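# Close and lock a mailer box lid with two arms

## Task

Shut the mailer box lid so that all flaps sit inside the box walls and the front flap's locking tabs are caught beneath the front wall's ledge. The box must end up roughly at its starting spot without rotation, no other object on the table may touch it, and the closure must stay put on its own without the robot holding it.

## Robot and tools

Robot: two xArm7 arms, left_arm and right_arm, each with a parallel two-finger gripper and a wrist camera. Each arm's root sits in the scene frame as follows. left_arm: (-0.040, +0.417, 0) m, quat_wxyz (+1.000, 0, 0, -0.019). right_arm: (-0.047, -0.315, 0) m, quat_wxyz (+0.996, 0, 0, -0.091). Both arms are nearly unrotated about z.

Scene frame: origin on the table surface midway between the arms, +z up, +x forward over the table, and left_arm is on the +y side. The names left and right identify arms only and do not correspond to image sides.

execute_actions(actions, pictures). actions holds zero or one item. An empty list sends nothing and returns the state plus pictures. A move item is {"rows": [...], "steps": n}: up to 15 rows, steps 1 to 15 (default 15), each step lasting 1/30 s. Row k is used on step k; if steps exceed the rows, the final row is repeated. A move needs at least 8 steps. A wait item is {"steps": n} with n up to 300; it returns once n steps have elapsed since the previous result, and your reply time is included. pictures: true attaches camera images to a move or wait result. A refused call moves nothing.

Row layout: exactly 16 numbers in [-1, 1], always for both arms: left_arm joints 1 to 7 then left opening, then right_arm joints 1 to 7 then right opening. Joint order: waist, shoulder, upper arm roll, elbow, forearm roll, wrist pitch, wrist roll. Joint values are offsets, not poses, scaled so 1.0 equals 2.036 rad. They are measured from the joint angles in the most recent result that reported them; before any such result in a scene, and for the second or later call in one reply, they are measured from where the arm is when the action begins. Rows do not accumulate: each row is an offset from that same reference. All zeros therefore drives the arm back to the reference angles; it is not a pause. Opening is absolute: +1 fully open, -1 closed.

Joint ranges (rad): waist -6.283 to 6.283, shoulder -2.059 to 2.094, upper arm roll -6.283 to 6.283, elbow -0.192 to 3.927, forearm roll -6.283 to 6.283, wrist pitch -1.693 to 3.142, wrist roll -6.283 to 6.283. A request more than 0.010 rad beyond an end, outward, is refused. True ends may differ by up to 0.010 rad; overshooting requests are clipped there, and the result may then say "joint sent to its limit" (possibly about an earlier action). Absence of that note does not prove there is room left.

Motion limits: joint targets move at most 3.14 rad/s, take 0.16 s to accelerate, and all joints of an arm are synchronized. Each step's target stays within 0.623 rad of the measured angle, and if targets would move the gripper over 70 mm from its measured spot, they are scaled back. Big offsets thus take several calls or waits.

Timing: a result is captured 8 steps before its action ends; those steps run while you compose the next reply. Between calls the arms keep heading to the last row's target until motion has nearly ceased or a step is HELD; afterward only a new action makes them advance or push further. Fingers still in motion finish their travel.

Result lines: the state line gives, per arm, end_effector_position (m), end_effector_quat_wxyz, and linear/angular velocity (m/s, rad/s), all in the scene frame; the printed position can be off, especially at long reach. Joint positions and Joint velocities list each arm's 7 joints (rad, rad/s) and then the finger-pad gap (m, m/s; 0.084 when fully open). grip_measured is the measured opening on the command scale. "joint command not followed" means a clearance check altered or blocked some joint targets; the rest of the row still ran. HELD marks steps on which part or all of your row was not sent. MOTOR HOT appears from 65 °C; at 80 °C an OVER-TEMPERATURE FAULT brakes that arm until it cools. A torque fault, triggered when contact torque hits a load limit, stops the arm, backs the joint off slightly, holds 10 s and drops the rest of the call. Load limits (N m): waist 45, shoulder 45, upper arm roll 27, elbow 27, forearm roll 27, wrist pitch 18, wrist roll 18, including held weight.

Gripper geometry: fingers extend along the gripper's +z and close along its y. end_effector_position is the pad midpoint when closed, about 2 cm behind the fingertips; closing pushes the tips roughly 10 mm further along +z. To hold something, command an opening well below grip_measured; lower means a tighter squeeze, up to about 24 N per pad for items up to about 6 cm wide. A fast close can hit harder and even bounce open. -1 gives full force on parts about 0.5 mm thick or more. Commanding the read grip_measured still presses lightly; wide parts may slip. Held parts can occasionally be pulled briefly by an outside force.

zoom_image(camera, region): enlarged view of a camera's latest full image; region [x0, y0, x1, y1] in pixels from the top-left, at most 504 by 504. Cameras, all 672x504: cam_head_left, cam_head_right, cam_high, cam_low, cam_left_wrist, cam_right_wrist. show_instructions() returns the reference image pages. read_manual(section) returns URDF licence texts, default "licences". finished_scene(scene) closes the given scene permanently and grades it; answering without any tool call ends the run.

Avoid: dropping things or knocking them off the table, collisions or forceful contact between the arms, slamming or heavy pressing on the box, torque faults and overheating. Move smoothly and release the box so it stays closed unaided.

Each tool is called after "Call:" by a JSON object that holds its "api" and its "payload".

Reference images:

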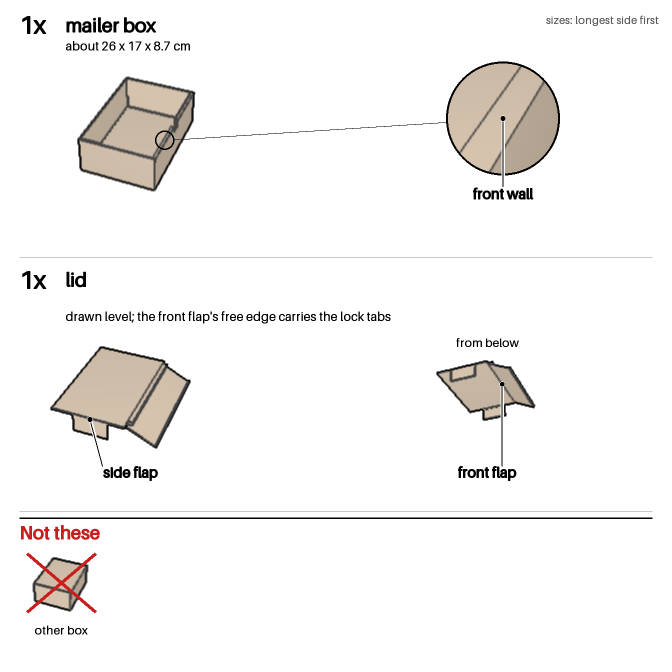

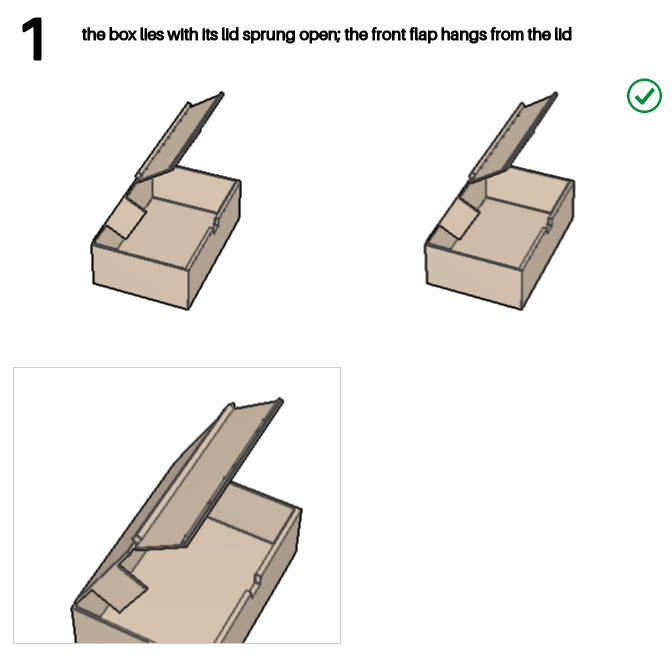

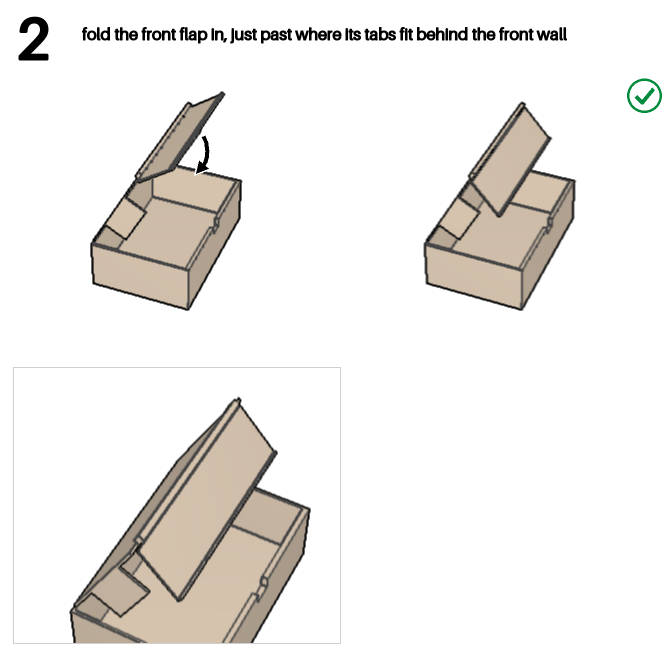

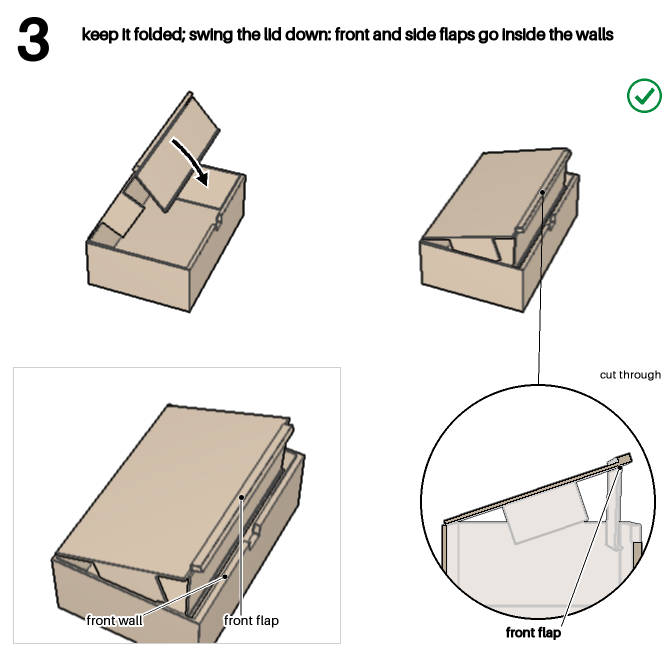

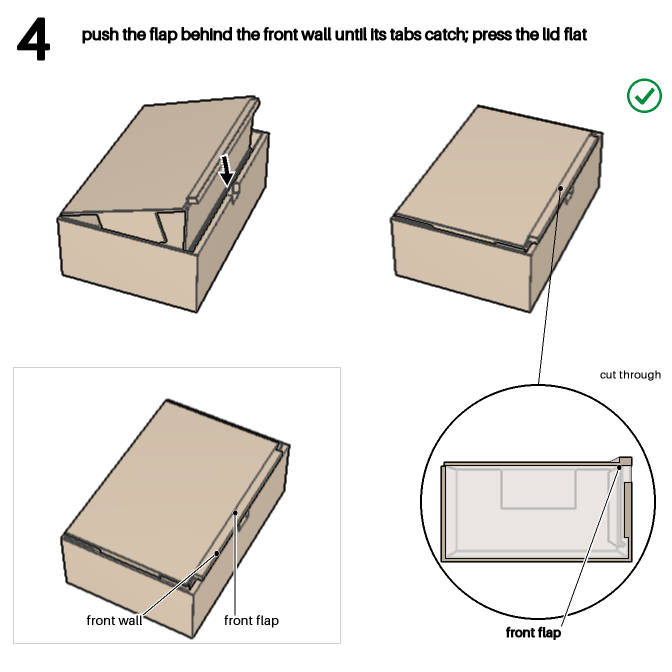

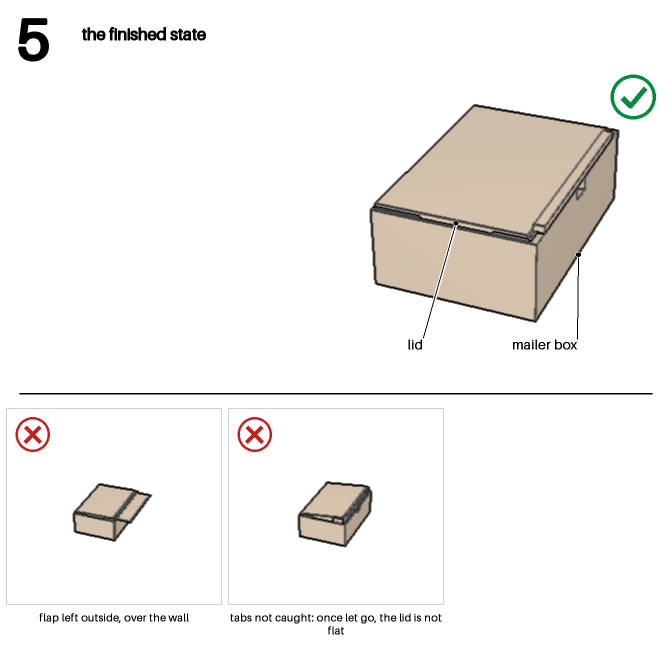

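## Session

Call:
{"api": "execute_actions", "payload": {"actions": []}}

Scene clock: 0.00 s of 4240.00 s.
left_arm: end_effector_position=(+0.3611, +0.4024, +0.2526) grip_measured=+1.00 end_effector_quat_wxyz=(-0.001, +1.000, -0.018, +0.003) end_effector_velocity=(-0.000, -0.001, -0.000) end_effector_angular_velocity=(-0.001, +0.000, -0.004) | right_arm: end_effector_position=(+0.3459, -0.3888, +0.2505) grip_measured=+1.00 end_effector_quat_wxyz=(-0.000, +0.996, -0.093, +0.001) end_effector_velocity=(-0.000, +0.000, -0.000) end_effector_angular_velocity=(+0.000, +0.001, +0.001)
Joint positions: left_arm=[-0.001 -0.253  0.     0.923  0.002  1.169 -0.002  0.084] | right_arm=[-0.002 -0.251 -0.003  0.92   0.     1.169 -0.001  0.084]
Joint velocities: left_arm=[-0.002  0.    -0.    -0.    -0.001 -0.     0.001 -0.   ] | right_arm=[ 0.     0.     0.    -0.    -0.     0.001 -0.     0.   ]

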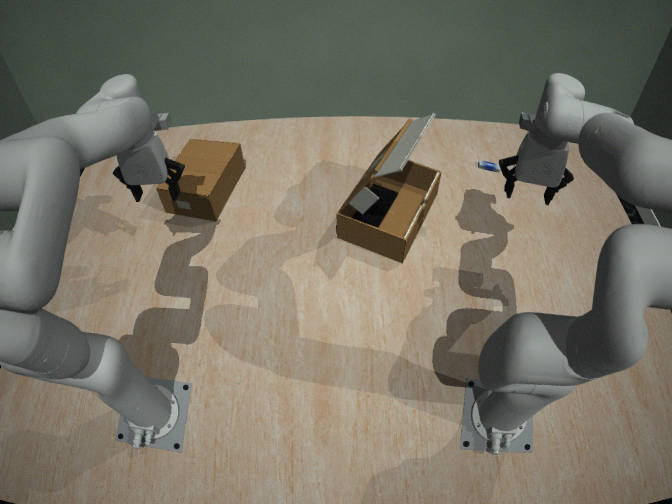

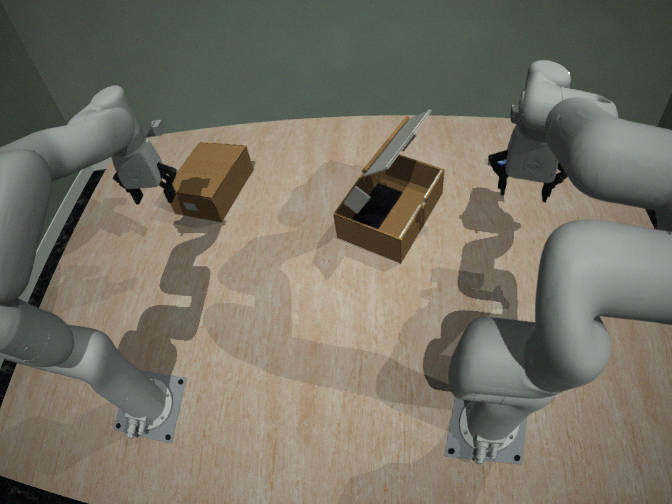

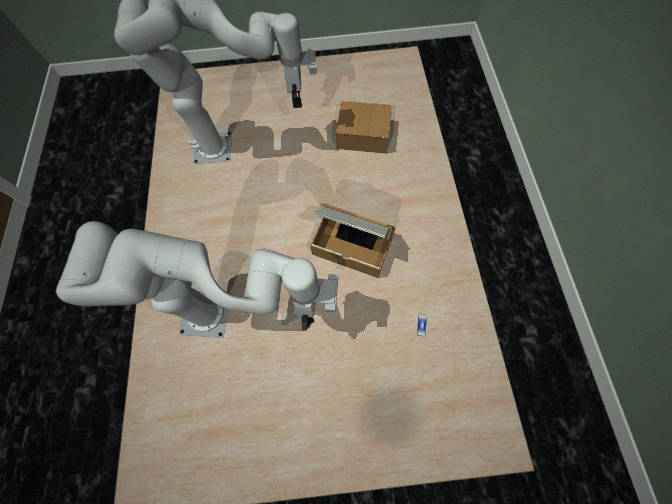

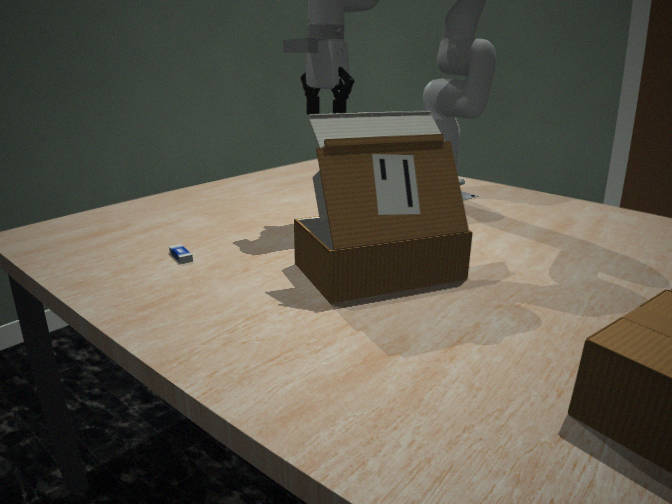

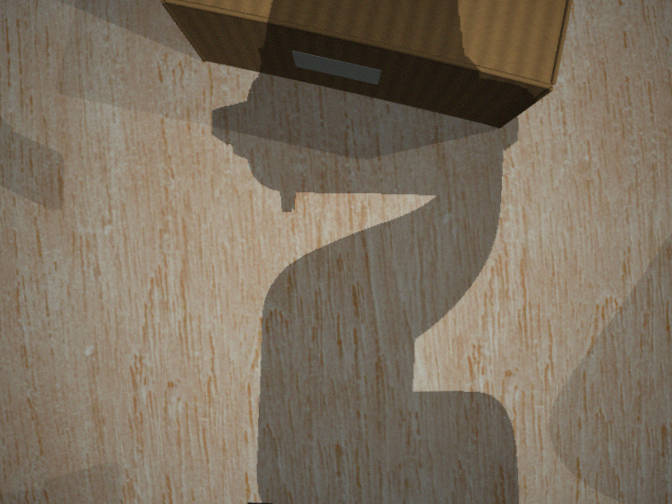

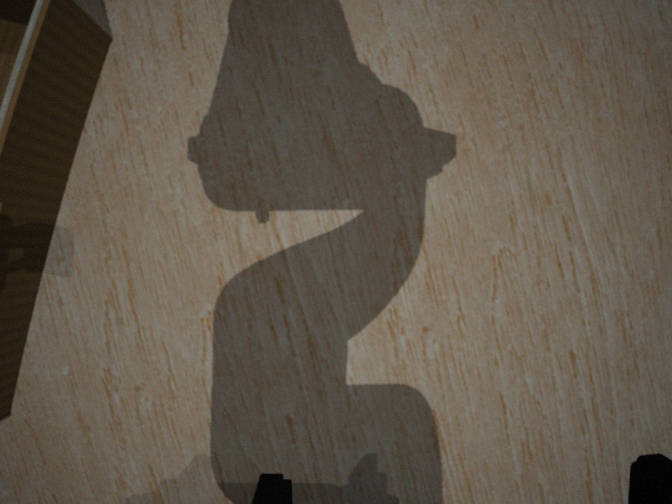

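Call:
{"api": "execute_actions", "payload": {"actions": [{"rows":[[-0.351,0.286,0,0.336,0,-0.193,0,-1,0,0,0,0,0,0,0,-1]]}]}}

Call:
{"api": "execute_actions", "payload": {"actions": [{"steps":40}], "pictures": true}}

Scene clock: 2.50 s of 4240.00 s.
left_arm: end_effector_position=(+0.4106, +0.3446, +0.2650) grip_measured=-0.12 end_effector_quat_wxyz=(+0.003, +0.996, -0.079, +0.046) end_effector_velocity=(+0.232, -0.365, +0.073) end_effector_angular_velocity=(-0.074, -0.463, -0.707) | right_arm: end_effector_position=(+0.3459, -0.3888, +0.2505) grip_measured=-0.12 end_effector_quat_wxyz=(-0.000, +0.996, -0.093, +0.001) end_effector_velocity=(-0.000, +0.000, +0.000) end_effector_angular_velocity=(+0.000, +0.000, -0.001)
Joint positions: left_arm=[-0.123 -0.142 -0.     1.046  0.002  1.094 -0.002  0.039] | right_arm=[-0.002 -0.251 -0.003  0.92   0.     1.169 -0.001  0.039]
Joint velocities: left_arm=[-0.692  0.565 -0.015  0.658 -0.001 -0.376  0.    -0.217] | right_arm=[-0.    -0.    -0.     0.     0.     0.001  0.001 -0.215]
Steps of this call (steps 1 to 68: nothing new was sent; steps 69 to 75: the first 7 steps of this action). Readings (joint positions):
69: left_arm=[-0.002 -0.252 0.000 0.924 0.002 1.169 -0.003] | right_arm=[-0.002 -0.251 -0.003 0.920 0.000 1.169 -0.001]
70: left_arm=[-0.007 -0.247 0.002 0.929 0.002 1.165 -0.003] | right_arm=[-0.002 -0.251 -0.003 0.920 0.000 1.169 -0.001]
72: left_arm=[-0.049 -0.207 0.006 0.973 0.002 1.137 -0.003] | right_arm=[-0.002 -0.251 -0.003 0.920 0.000 1.169 -0.001]
75: the state above

Scene clock: 3.83 s of 4240.00 s.
left_arm: end_effector_position=(+0.4589, -0.0482, +0.3186) grip_measured=-1.00 end_effector_quat_wxyz=(+0.090, +0.901, -0.355, +0.231) end_effector_velocity=(-0.008, -0.010, -0.002) end_effector_angular_velocity=(-0.002, +0.004, -0.018) | right_arm: end_effector_position=(+0.3459, -0.3888, +0.2505) grip_measured=-1.00 end_effector_quat_wxyz=(-0.000, +0.996, -0.093, +0.001) end_effector_velocity=(+0.000, +0.000, -0.000) end_effector_angular_velocity=(+0.000, +0.000, +0.000)
Joint positions: left_arm=[-0.715  0.329  0.001  1.607  0.002  0.776 -0.003  0.   ] | right_arm=[-0.002 -0.251 -0.003  0.92   0.     1.169 -0.001  0.   ]
Joint velocities: left_arm=[-0.009  0.004 -0.01   0.    -0.001 -0.002  0.     0.   ] | right_arm=[ 0.001 -0.     0.    -0.     0.     0.     0.001  0.   ]
Kept back: nothing.
Steps of this call (steps 1 to 8: the last 8 steps of your previous action; steps 9 to 40: the robot went on to your last target). Readings (joint positions):
1: left_arm=[-0.146 -0.124 0.000 1.067 0.002 1.082 -0.002] | right_arm=[-0.002 -0.251 -0.003 0.920 0.000 1.169 -0.001]
2: left_arm=[-0.169 -0.106 0.000 1.089 0.002 1.070 -0.002] | right_arm=[-0.002 -0.251 -0.003 0.920 0.000 1.169 -0.001]
4: left_arm=[-0.214 -0.070 0.001 1.132 0.002 1.046 -0.002] | right_arm=[-0.002 -0.251 -0.003 0.920 0.000 1.169 -0.001]
8: left_arm=[-0.303 0.001 0.000 1.216 0.002 0.998 -0.002] | right_arm=[-0.002 -0.251 -0.003 0.920 0.000 1.169 -0.001]
40: the state above

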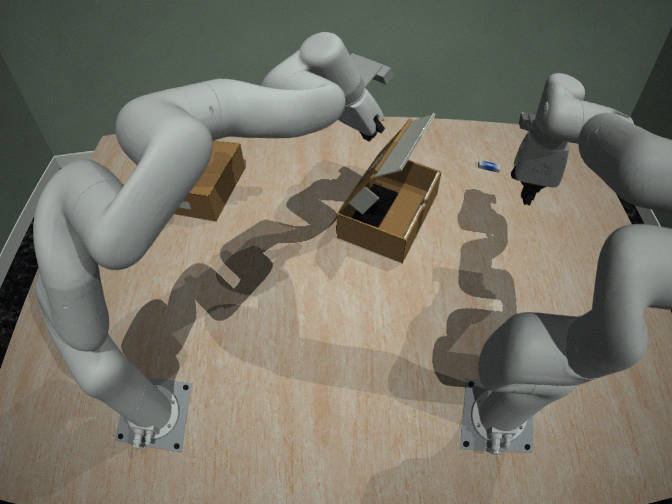

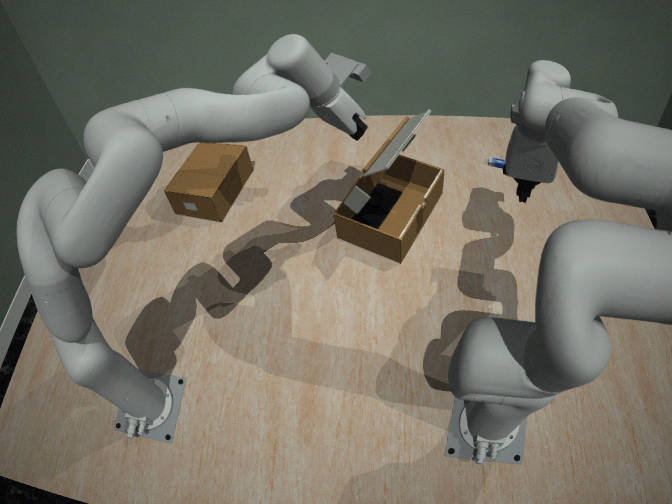

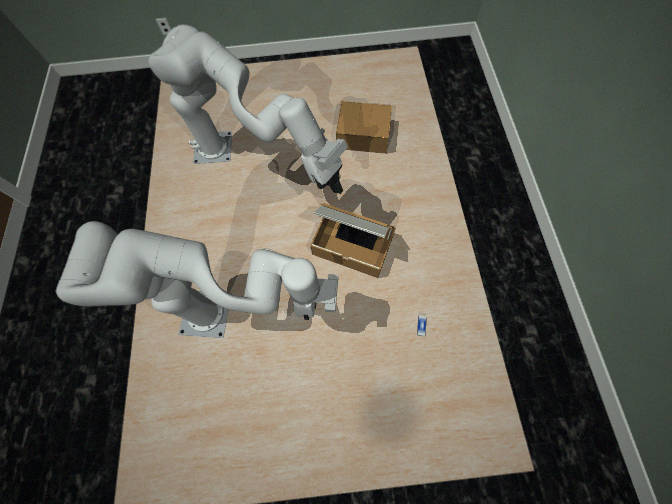

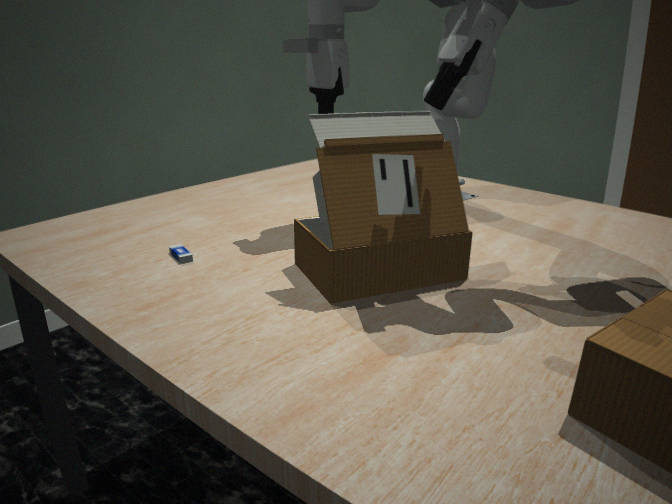

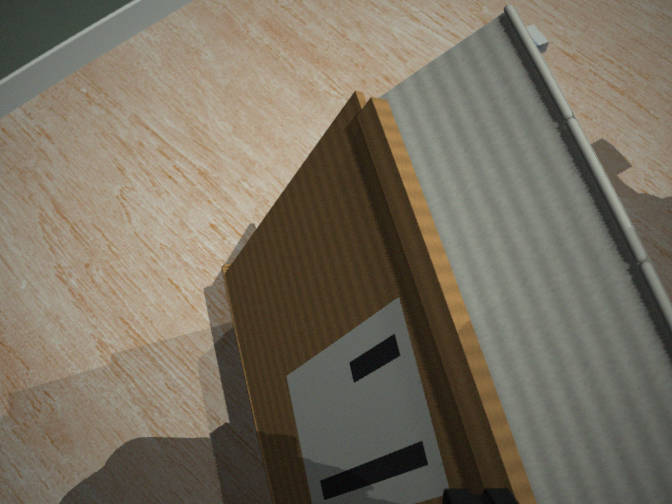

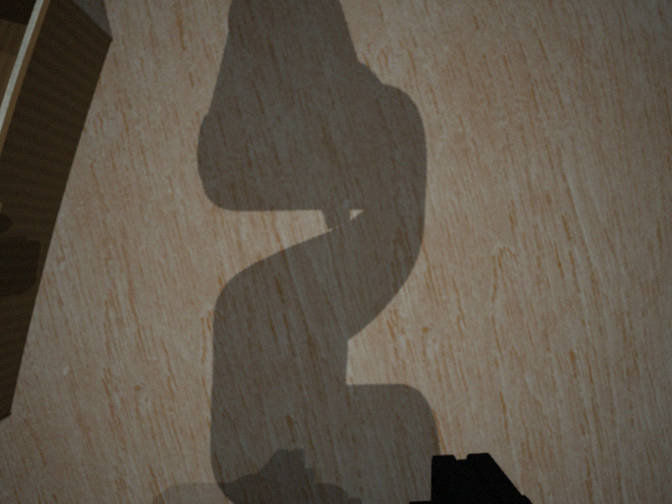

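Call:
{"api": "execute_actions", "payload": {"actions": [{"rows":[[0,0.054,0,-0.11,0,-0.163,0,-1,0,0,0,0,0,0,0,-1]]}]}}

Call:
{"api": "execute_actions", "payload": {"actions": [{"steps":20}], "pictures": true}}

Scene clock: 4.33 s of 4240.00 s.
left_arm: end_effector_position=(+0.4619, -0.0517, +0.2522) grip_measured=-1.00 end_effector_quat_wxyz=(+0.090, +0.902, -0.355, +0.230) end_effector_velocity=(-0.023, +0.025, -0.506) end_effector_angular_velocity=(+0.161, +0.172, +0.003) | right_arm: end_effector_position=(+0.3459, -0.3888, +0.2505) grip_measured=-1.00 end_effector_quat_wxyz=(-0.000, +0.996, -0.093, +0.001) end_effector_velocity=(-0.000, -0.000, -0.000) end_effector_angular_velocity=(-0.000, +0.001, -0.002)
Joint positions: left_arm=[-0.715  0.384  0.001  1.495  0.002  0.613 -0.003  0.   ] | right_arm=[-0.002 -0.251 -0.003  0.92   0.     1.169 -0.001  0.   ]
Joint velocities: left_arm=[ 0.001  0.415  0.004 -0.744 -0.001 -0.924  0.001  0.   ] | right_arm=[-0.001 -0.     0.    -0.    -0.     0.001  0.001  0.   ]
Steps of this call (steps 1 to 8: the robot went on to your last target; steps 9 to 15: the first 7 steps of this action). Readings (joint positions):
9: left_arm=[-0.715 0.330 0.000 1.607 0.002 0.775 -0.003] | right_arm=[-0.002 -0.251 -0.003 0.920 0.000 1.169 -0.001]
10: left_arm=[-0.715 0.331 0.000 1.603 0.002 0.767 -0.002] | right_arm=[-0.002 -0.251 -0.003 0.920 0.000 1.169 -0.001]
12: left_arm=[-0.715 0.342 0.000 1.573 0.002 0.713 -0.002] | right_arm=[-0.002 -0.251 -0.003 0.920 0.000 1.169 -0.001]
15: the state above

Scene clock: 5.00 s of 4240.00 s.
left_arm: end_effector_position=(+0.4588, -0.0483, +0.1878) grip_measured=-1.00 end_effector_quat_wxyz=(+0.090, +0.902, -0.355, +0.230) end_effector_velocity=(-0.000, -0.000, -0.001) end_effector_angular_velocity=(+0.001, +0.001, -0.000) | right_arm: end_effector_position=(+0.3459, -0.3888, +0.2505) grip_measured=-1.00 end_effector_quat_wxyz=(-0.000, +0.996, -0.093, +0.001) end_effector_velocity=(+0.000, +0.001, -0.000) end_effector_angular_velocity=(-0.000, -0.001, +0.002)
Joint positions: left_arm=[-0.715  0.439  0.001  1.383  0.002  0.445 -0.003  0.   ] | right_arm=[-0.002 -0.251 -0.003  0.92   0.     1.169 -0.001  0.   ]
Joint velocities: left_arm=[ 0.     0.002 -0.    -0.001  0.    -0.001 -0.     0.   ] | right_arm=[ 0.002  0.001  0.     0.     0.    -0.001 -0.     0.   ]
Kept back: nothing.
Steps of this call (steps 1 to 8: the last 8 steps of your previous action; steps 9 to 20: the robot went on to your last target). Readings (joint positions):
1: left_arm=[-0.715 0.397 0.001 1.472 0.002 0.582 -0.003] | right_arm=[-0.002 -0.251 -0.003 0.920 0.000 1.169 -0.001]
2: left_arm=[-0.715 0.408 0.001 1.450 0.002 0.550 -0.003] | right_arm=[-0.002 -0.251 -0.003 0.920 0.000 1.169 -0.001]
4: left_arm=[-0.715 0.426 0.001 1.413 0.002 0.496 -0.003] | right_arm=[-0.002 -0.251 -0.003 0.920 0.000 1.169 -0.001]
8: left_arm=[-0.715 0.439 0.001 1.386 0.002 0.453 -0.003] | right_arm=[-0.002 -0.251 -0.003 0.920 0.000 1.169 -0.001]
20: the state above

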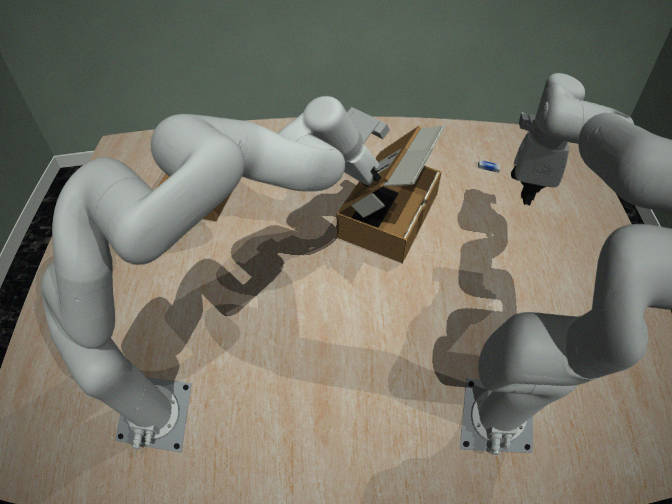

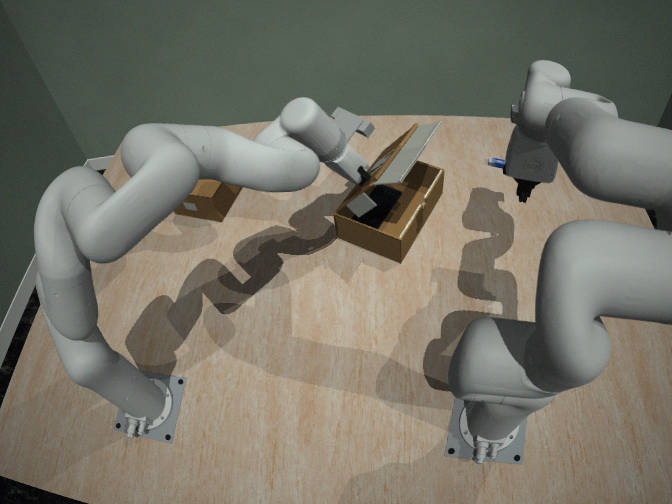

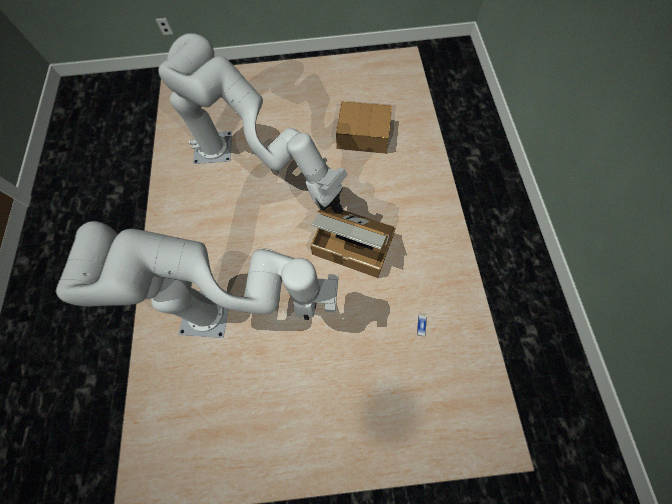

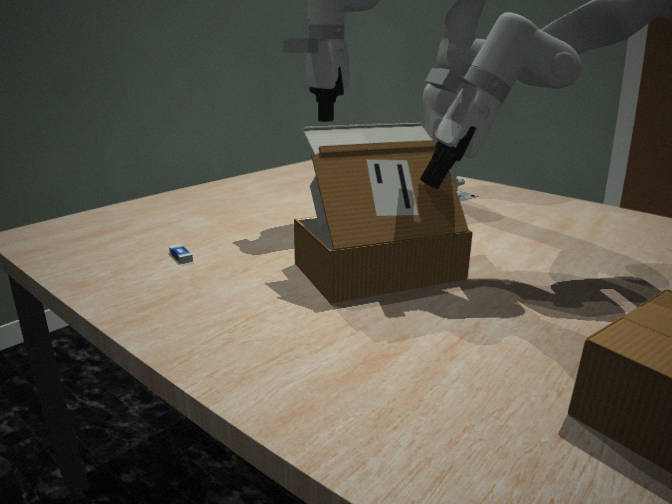

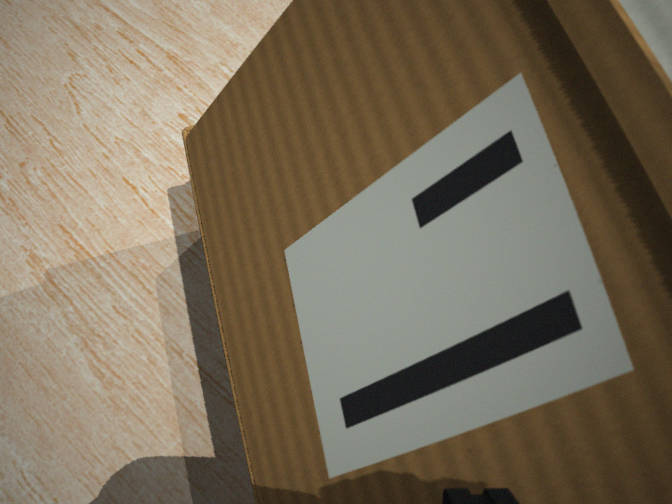

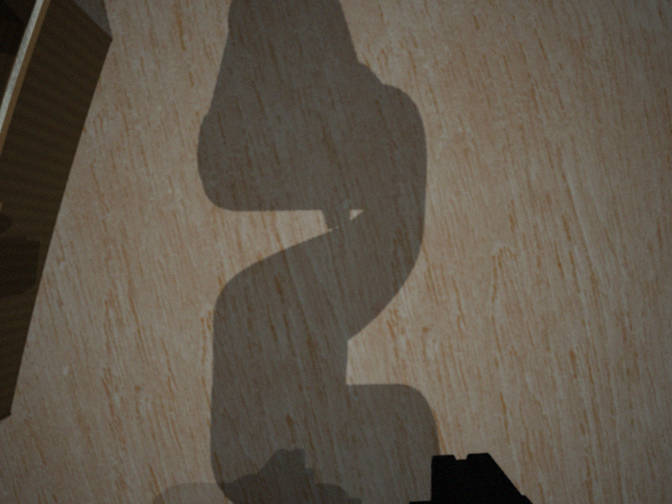

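Call:
{"api": "execute_actions", "payload": {"actions": [{"rows":[[-0.039,0.036,0,0.05,0,0.013,0,-1,0.173,0.104,0,0.004,0,-0.344,0,-1]]}]}}

Call:
{"api": "execute_actions", "payload": {"actions": [{"steps":25}], "pictures": true}}

Scene clock: 6.10 s of 4240.00 s.
left_arm: end_effector_position=(+0.4337, -0.0992, +0.1838) grip_measured=-1.00 end_effector_quat_wxyz=(+0.101, +0.887, -0.389, +0.226) end_effector_velocity=(-0.163, -0.193, -0.032) end_effector_angular_velocity=(-0.009, +0.070, -0.353) | right_arm: end_effector_position=(+0.3988, -0.3505, +0.2427) grip_measured=-1.00 end_effector_quat_wxyz=(+0.002, +0.997, -0.040, +0.068) end_effector_velocity=(+0.319, +0.298, -0.043) end_effector_angular_velocity=(-0.079, -0.866, +0.718)
Joint positions: left_arm=[-0.787  0.503 -0.005  1.471  0.002  0.467 -0.002  0.   ] | right_arm=[ 0.104 -0.187 -0.003  0.922  0.     0.973 -0.001  0.   ]
Joint velocities: left_arm=[-0.243  0.162 -0.124  0.181  0.002  0.06   0.001  0.   ] | right_arm=[ 0.669  0.404  0.052 -0.006  0.002 -1.279  0.001  0.   ]
Steps of this call (steps 1 to 15: the robot went on to your last target; steps 16 to 26: nothing new was sent; steps 27 to 33: the first 7 steps of this action). Readings (joint positions):
27: left_arm=[-0.715 0.439 0.001 1.383 0.002 0.445 -0.003] | right_arm=[-0.002 -0.251 -0.003 0.920 0.000 1.168 -0.001]
28: left_arm=[-0.719 0.443 0.003 1.390 0.002 0.447 -0.003] | right_arm=[0.002 -0.249 -0.004 0.920 0.000 1.161 -0.001]
30: left_arm=[-0.746 0.471 0.008 1.430 0.002 0.457 -0.003] | right_arm=[0.032 -0.231 -0.008 0.922 -0.000 1.103 -0.001]
33: the state above

Scene clock: 6.93 s of 4240.00 s.
left_arm: end_effector_position=(+0.4348, -0.1022, +0.1842) grip_measured=-1.00 end_effector_quat_wxyz=(+0.100, +0.886, -0.390, +0.228) end_effector_velocity=(-0.000, -0.000, +0.000) end_effector_angular_velocity=(-0.001, +0.001, +0.000) | right_arm: end_effector_position=(+0.4991, -0.2239, +0.2468) grip_measured=-1.00 end_effector_quat_wxyz=(-0.020, +0.966, +0.080, +0.246) end_effector_velocity=(-0.000, +0.002, -0.001) end_effector_angular_velocity=(-0.000, +0.001, +0.003)
Joint positions: left_arm=[-0.794  0.512  0.001  1.485  0.002  0.471 -0.003  0.   ] | right_arm=[ 0.35  -0.039 -0.004  0.928  0.     0.469 -0.001  0.   ]
Joint velocities: left_arm=[ 0.001  0.    -0.001  0.    -0.002  0.     0.001  0.   ] | right_arm=[ 0.002  0.003  0.002  0.     0.    -0.001  0.001  0.   ]
Kept back: nothing.
Steps of this call (steps 1 to 8: the last 8 steps of your previous action; steps 9 to 25: the robot went on to your last target). Readings (joint positions):
1: left_arm=[-0.793 0.507 -0.008 1.476 0.002 0.469 -0.002] | right_arm=[0.125 -0.174 -0.002 0.922 0.000 0.931 -0.001]
2: left_arm=[-0.795 0.510 -0.008 1.479 0.002 0.470 -0.002] | right_arm=[0.146 -0.162 -0.002 0.923 0.000 0.888 -0.001]
4: left_arm=[-0.795 0.511 -0.002 1.482 0.002 0.470 -0.002] | right_arm=[0.188 -0.137 -0.003 0.925 0.000 0.802 -0.001]
8: left_arm=[-0.792 0.511 0.004 1.485 0.002 0.471 -0.003] | right_arm=[0.271 -0.086 -0.003 0.926 0.000 0.631 -0.001]
25: the state above

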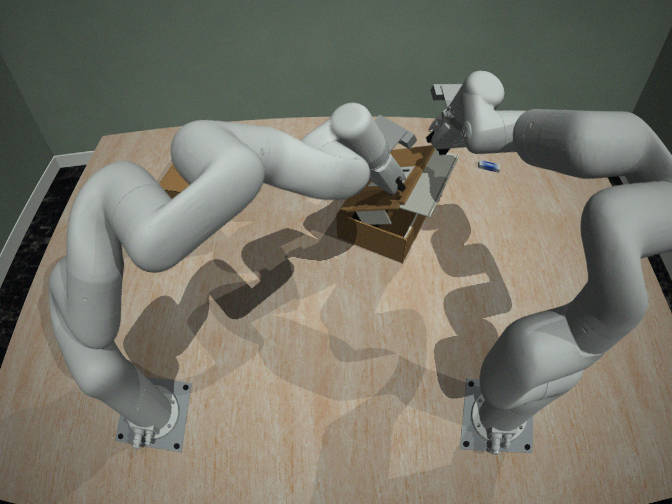

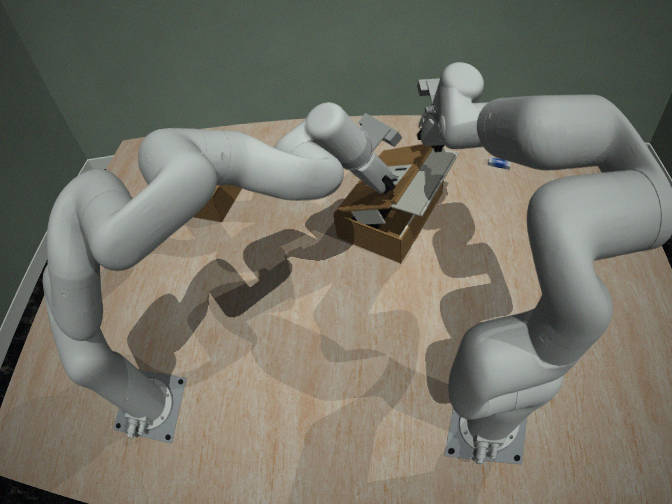

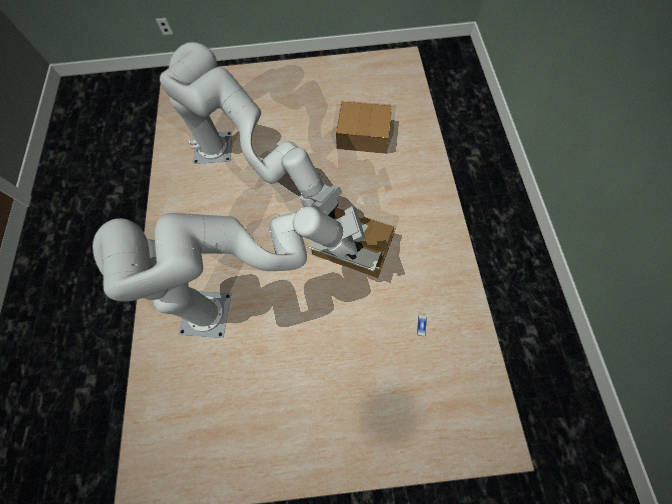

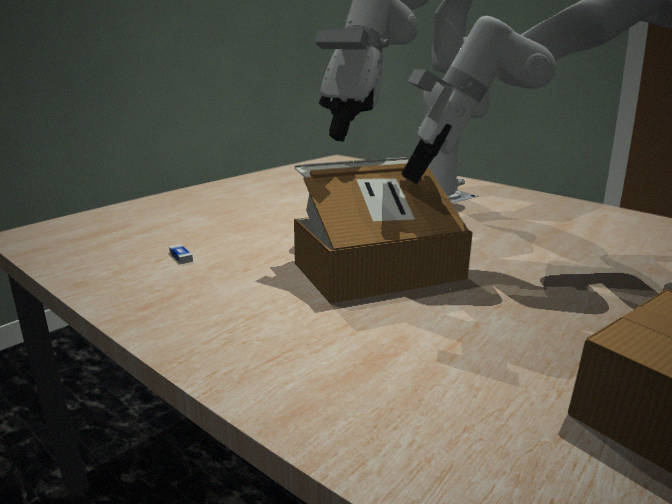

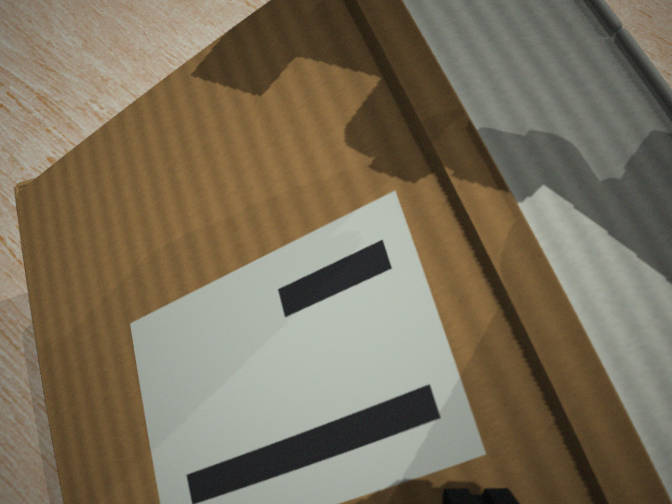

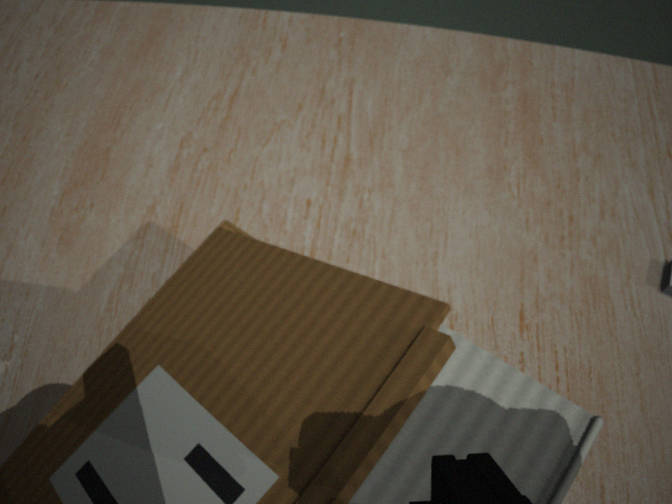

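Call:
{"api": "execute_actions", "payload": {"actions": [{"rows":[[0,0,0,0,0,0,-0.7,-1,0,0,0,0,0,0,0,-1]]}]}}

Call:
{"api": "execute_actions", "payload": {"actions": [{"steps":20}]}}

Call:
{"api": "execute_actions", "payload": {"actions": [{"rows":[[0,0,0,0,0,0,0,-1,0,0.025,0,-0.011,0,-0.036,0,-1],[0,0,0,0,0,0,0,-1,0,0.025,0,-0.011,0,-0.036,0,-1],[0,0,0,0,0,0,0,-1,0,0.025,0,-0.011,0,-0.036,0,-1],[0,0,0,0,0,0,0,-1,0,0.05,0,-0.022,0,-0.073,0,-1],[0,0,0,0,0,0,0,-1,0,0.05,0,-0.022,0,-0.073,0,-1],[0,0,0,0,0,0,0,-1,0,0.05,0,-0.022,0,-0.073,0,-1],[0,0,0,0,0,0,0,-1,0,0.05,0,-0.022,0,-0.073,0,-1],[0,0,0,0,0,0,0,-1,0.005,0.075,0,-0.033,0,-0.11,0,-1],[0,0,0,0,0,0,0,-1,0.005,0.075,0,-0.033,0,-0.11,0,-1],[0,0,0,0,0,0,0,-1,0.005,0.075,0,-0.033,0,-0.11,0,-1],[0,0,0,0,0,0,0,-1,0.005,0.075,0,-0.033,0,-0.11,0,-1],[0,0,0,0,0,0,0,-1,0.01,0.102,0,-0.043,0,-0.146,0,-1]]}]}}

Call:
{"api": "execute_actions", "payload": {"actions": [{"steps":20}], "pictures": true}}

Scene clock: 8.17 s of 4240.00 s.
left_arm: end_effector_position=(+0.4347, -0.1023, +0.1842) grip_measured=-1.00 end_effector_quat_wxyz=(+0.132, +0.934, -0.255, +0.210) end_effector_velocity=(+0.001, +0.001, +0.000) end_effector_angular_velocity=(-0.899, +0.980, +2.424) | right_arm: end_effector_position=(+0.4991, -0.2238, +0.2469) grip_measured=-1.00 end_effector_quat_wxyz=(-0.020, +0.966, +0.080, +0.246) end_effector_velocity=(+0.001, -0.001, +0.001) end_effector_angular_velocity=(+0.001, -0.002, -0.003)
Joint positions: left_arm=[-0.794  0.512  0.001  1.485  0.002  0.471 -0.299  0.   ] | right_arm=[ 0.35  -0.039 -0.004  0.928  0.     0.469 -0.001  0.   ]
Joint velocities: left_arm=[ 0.    -0.     0.001 -0.    -0.     0.    -2.764  0.   ] | right_arm=[-0.002 -0.001 -0.    -0.     0.001 -0.002  0.     0.   ]
Steps of this call (steps 1 to 15: the robot went on to your last target; steps 16 to 30: nothing new was sent; steps 31 to 37: the first 7 steps of this action). Readings (joint positions):
31: left_arm=[-0.794 0.512 0.001 1.485 0.002 0.471 -0.003] | right_arm=[0.350 -0.039 -0.003 0.928 0.000 0.469 -0.001]
32: left_arm=[-0.794 0.512 0.001 1.485 0.002 0.471 -0.012] | right_arm=[0.350 -0.039 -0.003 0.928 0.000 0.469 -0.001]
34: left_arm=[-0.794 0.512 0.001 1.485 0.002 0.471 -0.074] | right_arm=[0.350 -0.039 -0.003 0.928 0.000 0.469 -0.001]
37: the state above

Scene clock: 8.83 s of 4240.00 s.
left_arm: end_effector_position=(+0.4348, -0.1023, +0.1842) grip_measured=-1.00 end_effector_quat_wxyz=(+0.224, +0.926, +0.283, +0.107) end_effector_velocity=(-0.001, -0.001, -0.000) end_effector_angular_velocity=(-0.009, +0.010, +0.022) | right_arm: end_effector_position=(+0.4991, -0.2239, +0.2468) grip_measured=-1.00 end_effector_quat_wxyz=(-0.020, +0.966, +0.080, +0.246) end_effector_velocity=(-0.000, +0.002, +0.001) end_effector_angular_velocity=(-0.000, -0.002, +0.004)
Joint positions: left_arm=[-0.794  0.512  0.001  1.485  0.002  0.471 -1.425  0.   ] | right_arm=[ 0.35  -0.039 -0.004  0.928  0.     0.469 -0.001  0.   ]
Joint velocities: left_arm=[-0.001  0.    -0.001 -0.     0.     0.    -0.027  0.   ] | right_arm=[ 0.003 -0.001  0.     0.001 -0.    -0.    -0.001  0.   ]
Kept back: nothing.
Steps of this call (steps 1 to 8: the last 8 steps of your previous action; steps 9 to 20: the robot went on to your last target). Readings (joint positions):
1: left_arm=[-0.794 0.512 0.001 1.485 0.002 0.471 -0.394] | right_arm=[0.350 -0.039 -0.004 0.928 0.000 0.469 -0.001]
2: left_arm=[-0.794 0.512 0.001 1.485 0.002 0.471 -0.491] | right_arm=[0.350 -0.039 -0.004 0.928 0.000 0.469 -0.001]
4: left_arm=[-0.794 0.512 0.001 1.485 0.002 0.471 -0.684] | right_arm=[0.350 -0.039 -0.004 0.928 0.000 0.469 -0.001]
8: left_arm=[-0.794 0.512 0.001 1.485 0.002 0.471 -1.060] | right_arm=[0.350 -0.039 -0.004 0.928 0.000 0.469 -0.001]
20: the state above

Scene clock: 9.07 s of 4240.00 s.
left_arm: end_effector_position=(+0.4348, -0.1023, +0.1842) grip_measured=-1.00 end_effector_quat_wxyz=(+0.224, +0.926, +0.283, +0.107) end_effector_velocity=(-0.001, -0.000, -0.000) end_effector_angular_velocity=(+0.001, +0.000, -0.002) | right_arm: end_effector_position=(+0.5045, -0.2230, +0.2108) grip_measured=-1.00 end_effector_quat_wxyz=(-0.020, +0.966, +0.080, +0.246) end_effector_velocity=(-0.004, +0.001, -0.261) end_effector_angular_velocity=(-0.022, +0.124, +0.003)
Joint positions: left_arm=[-0.794  0.512  0.001  1.485  0.002  0.471 -1.425  0.   ] | right_arm=[ 0.35   0.031 -0.004  0.897  0.     0.368 -0.001  0.   ]
Joint velocities: left_arm=[-0.001 -0.     0.    -0.     0.     0.001  0.001  0.   ] | right_arm=[ 0.002  0.445  0.002 -0.231  0.    -0.55   0.     0.   ]
Steps of this call (steps 1 to 7: the first 7 steps of this action). Readings (joint positions):
1: left_arm=[-0.794 0.512 0.001 1.485 0.002 0.471 -1.426] | right_arm=[0.350 -0.039 -0.004 0.928 0.000 0.468 -0.001]
2: left_arm=[-0.794 0.512 0.001 1.485 0.002 0.471 -1.426] | right_arm=[0.350 -0.036 -0.004 0.927 0.000 0.461 -0.001]
4: left_arm=[-0.794 0.512 0.001 1.485 0.002 0.471 -1.426] | right_arm=[0.350 -0.016 -0.004 0.920 0.000 0.430 -0.001]
7: the state above

Scene clock: 9.73 s of 4240.00 s.
left_arm: end_effector_position=(+0.4348, -0.1023, +0.1842) grip_measured=-1.00 end_effector_quat_wxyz=(+0.224, +0.926, +0.283, +0.107) end_effector_velocity=(-0.001, -0.001, -0.000) end_effector_angular_velocity=(+0.000, -0.000, -0.002) | right_arm: end_effector_position=(+0.5056, -0.2113, +0.1441) grip_measured=-1.00 end_effector_quat_wxyz=(-0.022, +0.964, +0.090, +0.247) end_effector_velocity=(-0.002, +0.000, -0.006) end_effector_angular_velocity=(-0.002, +0.010, +0.002)
Joint positions: left_arm=[-0.794  0.512  0.001  1.485  0.002  0.471 -1.425  0.   ] | right_arm=[ 0.37   0.167 -0.004  0.841  0.     0.172 -0.001  0.   ]
Joint velocities: left_arm=[-0.001  0.    -0.001 -0.     0.    -0.001  0.001  0.   ] | right_arm=[ 0.002  0.007 -0.001 -0.004  0.    -0.002 -0.001  0.   ]
Kept back: nothing.
Steps of this call (steps 1 to 8: the last 8 steps of your previous action; steps 9 to 20: the robot went on to your last target). Readings (joint positions):
1: left_arm=[-0.794 0.512 0.001 1.485 0.002 0.471 -1.425] | right_arm=[0.350 0.044 -0.004 0.890 0.000 0.352 -0.001]
2: left_arm=[-0.794 0.512 0.001 1.485 0.002 0.471 -1.425] | right_arm=[0.350 0.056 -0.004 0.884 0.000 0.333 -0.001]
4: left_arm=[-0.794 0.512 0.001 1.485 0.002 0.471 -1.425] | right_arm=[0.354 0.083 -0.004 0.874 0.000 0.291 -0.001]
8: left_arm=[-0.794 0.512 0.001 1.485 0.002 0.471 -1.425] | right_arm=[0.364 0.135 -0.004 0.854 0.000 0.216 -0.001]
20: the state above

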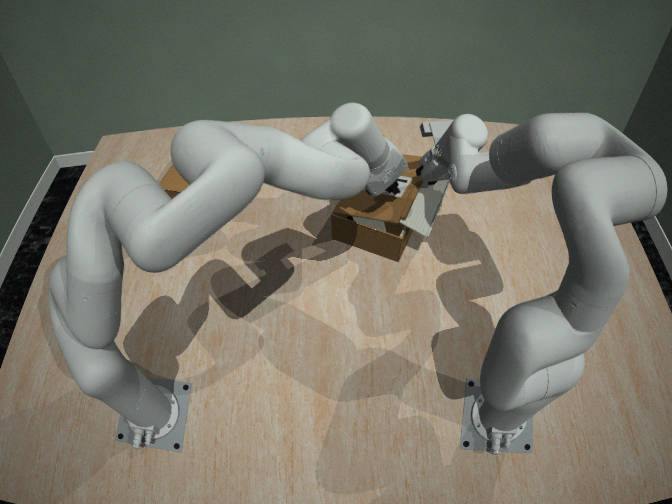

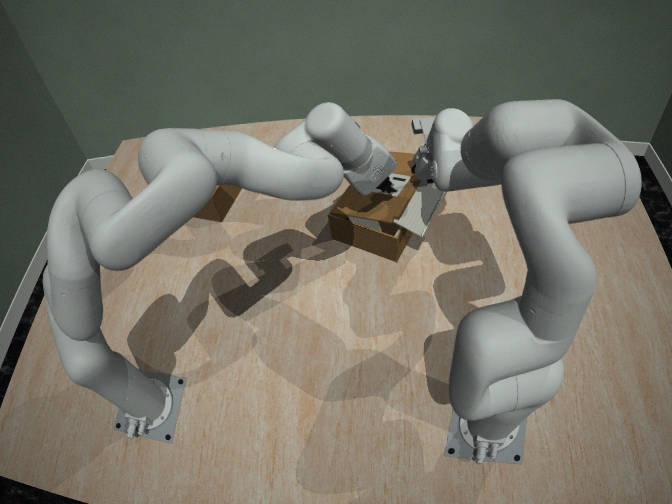

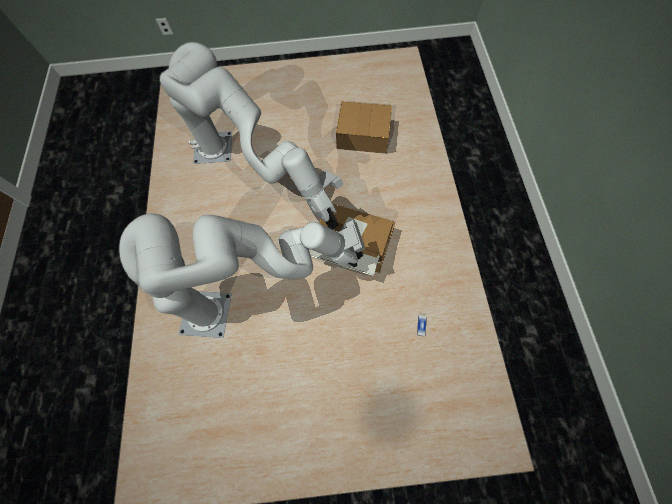

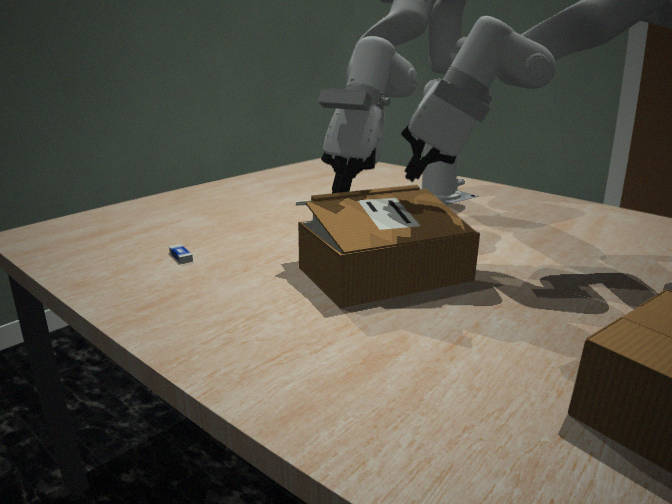

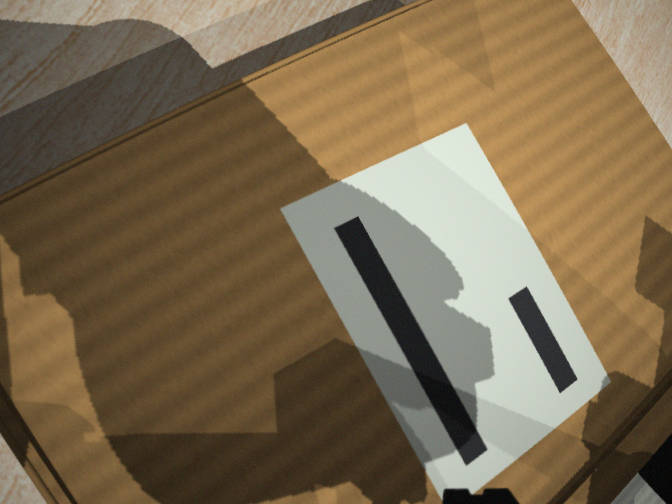

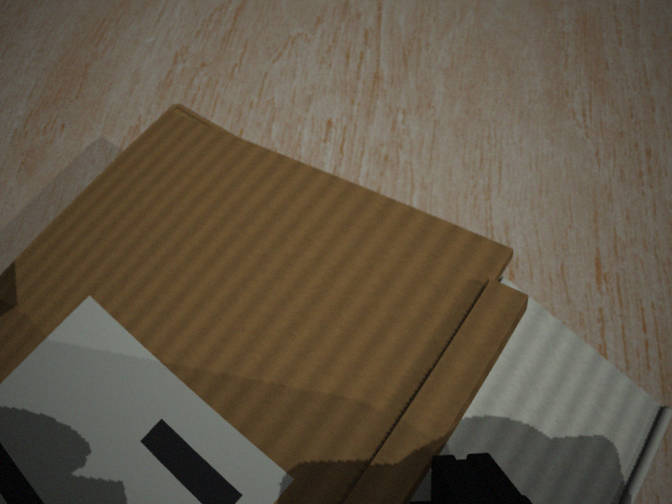

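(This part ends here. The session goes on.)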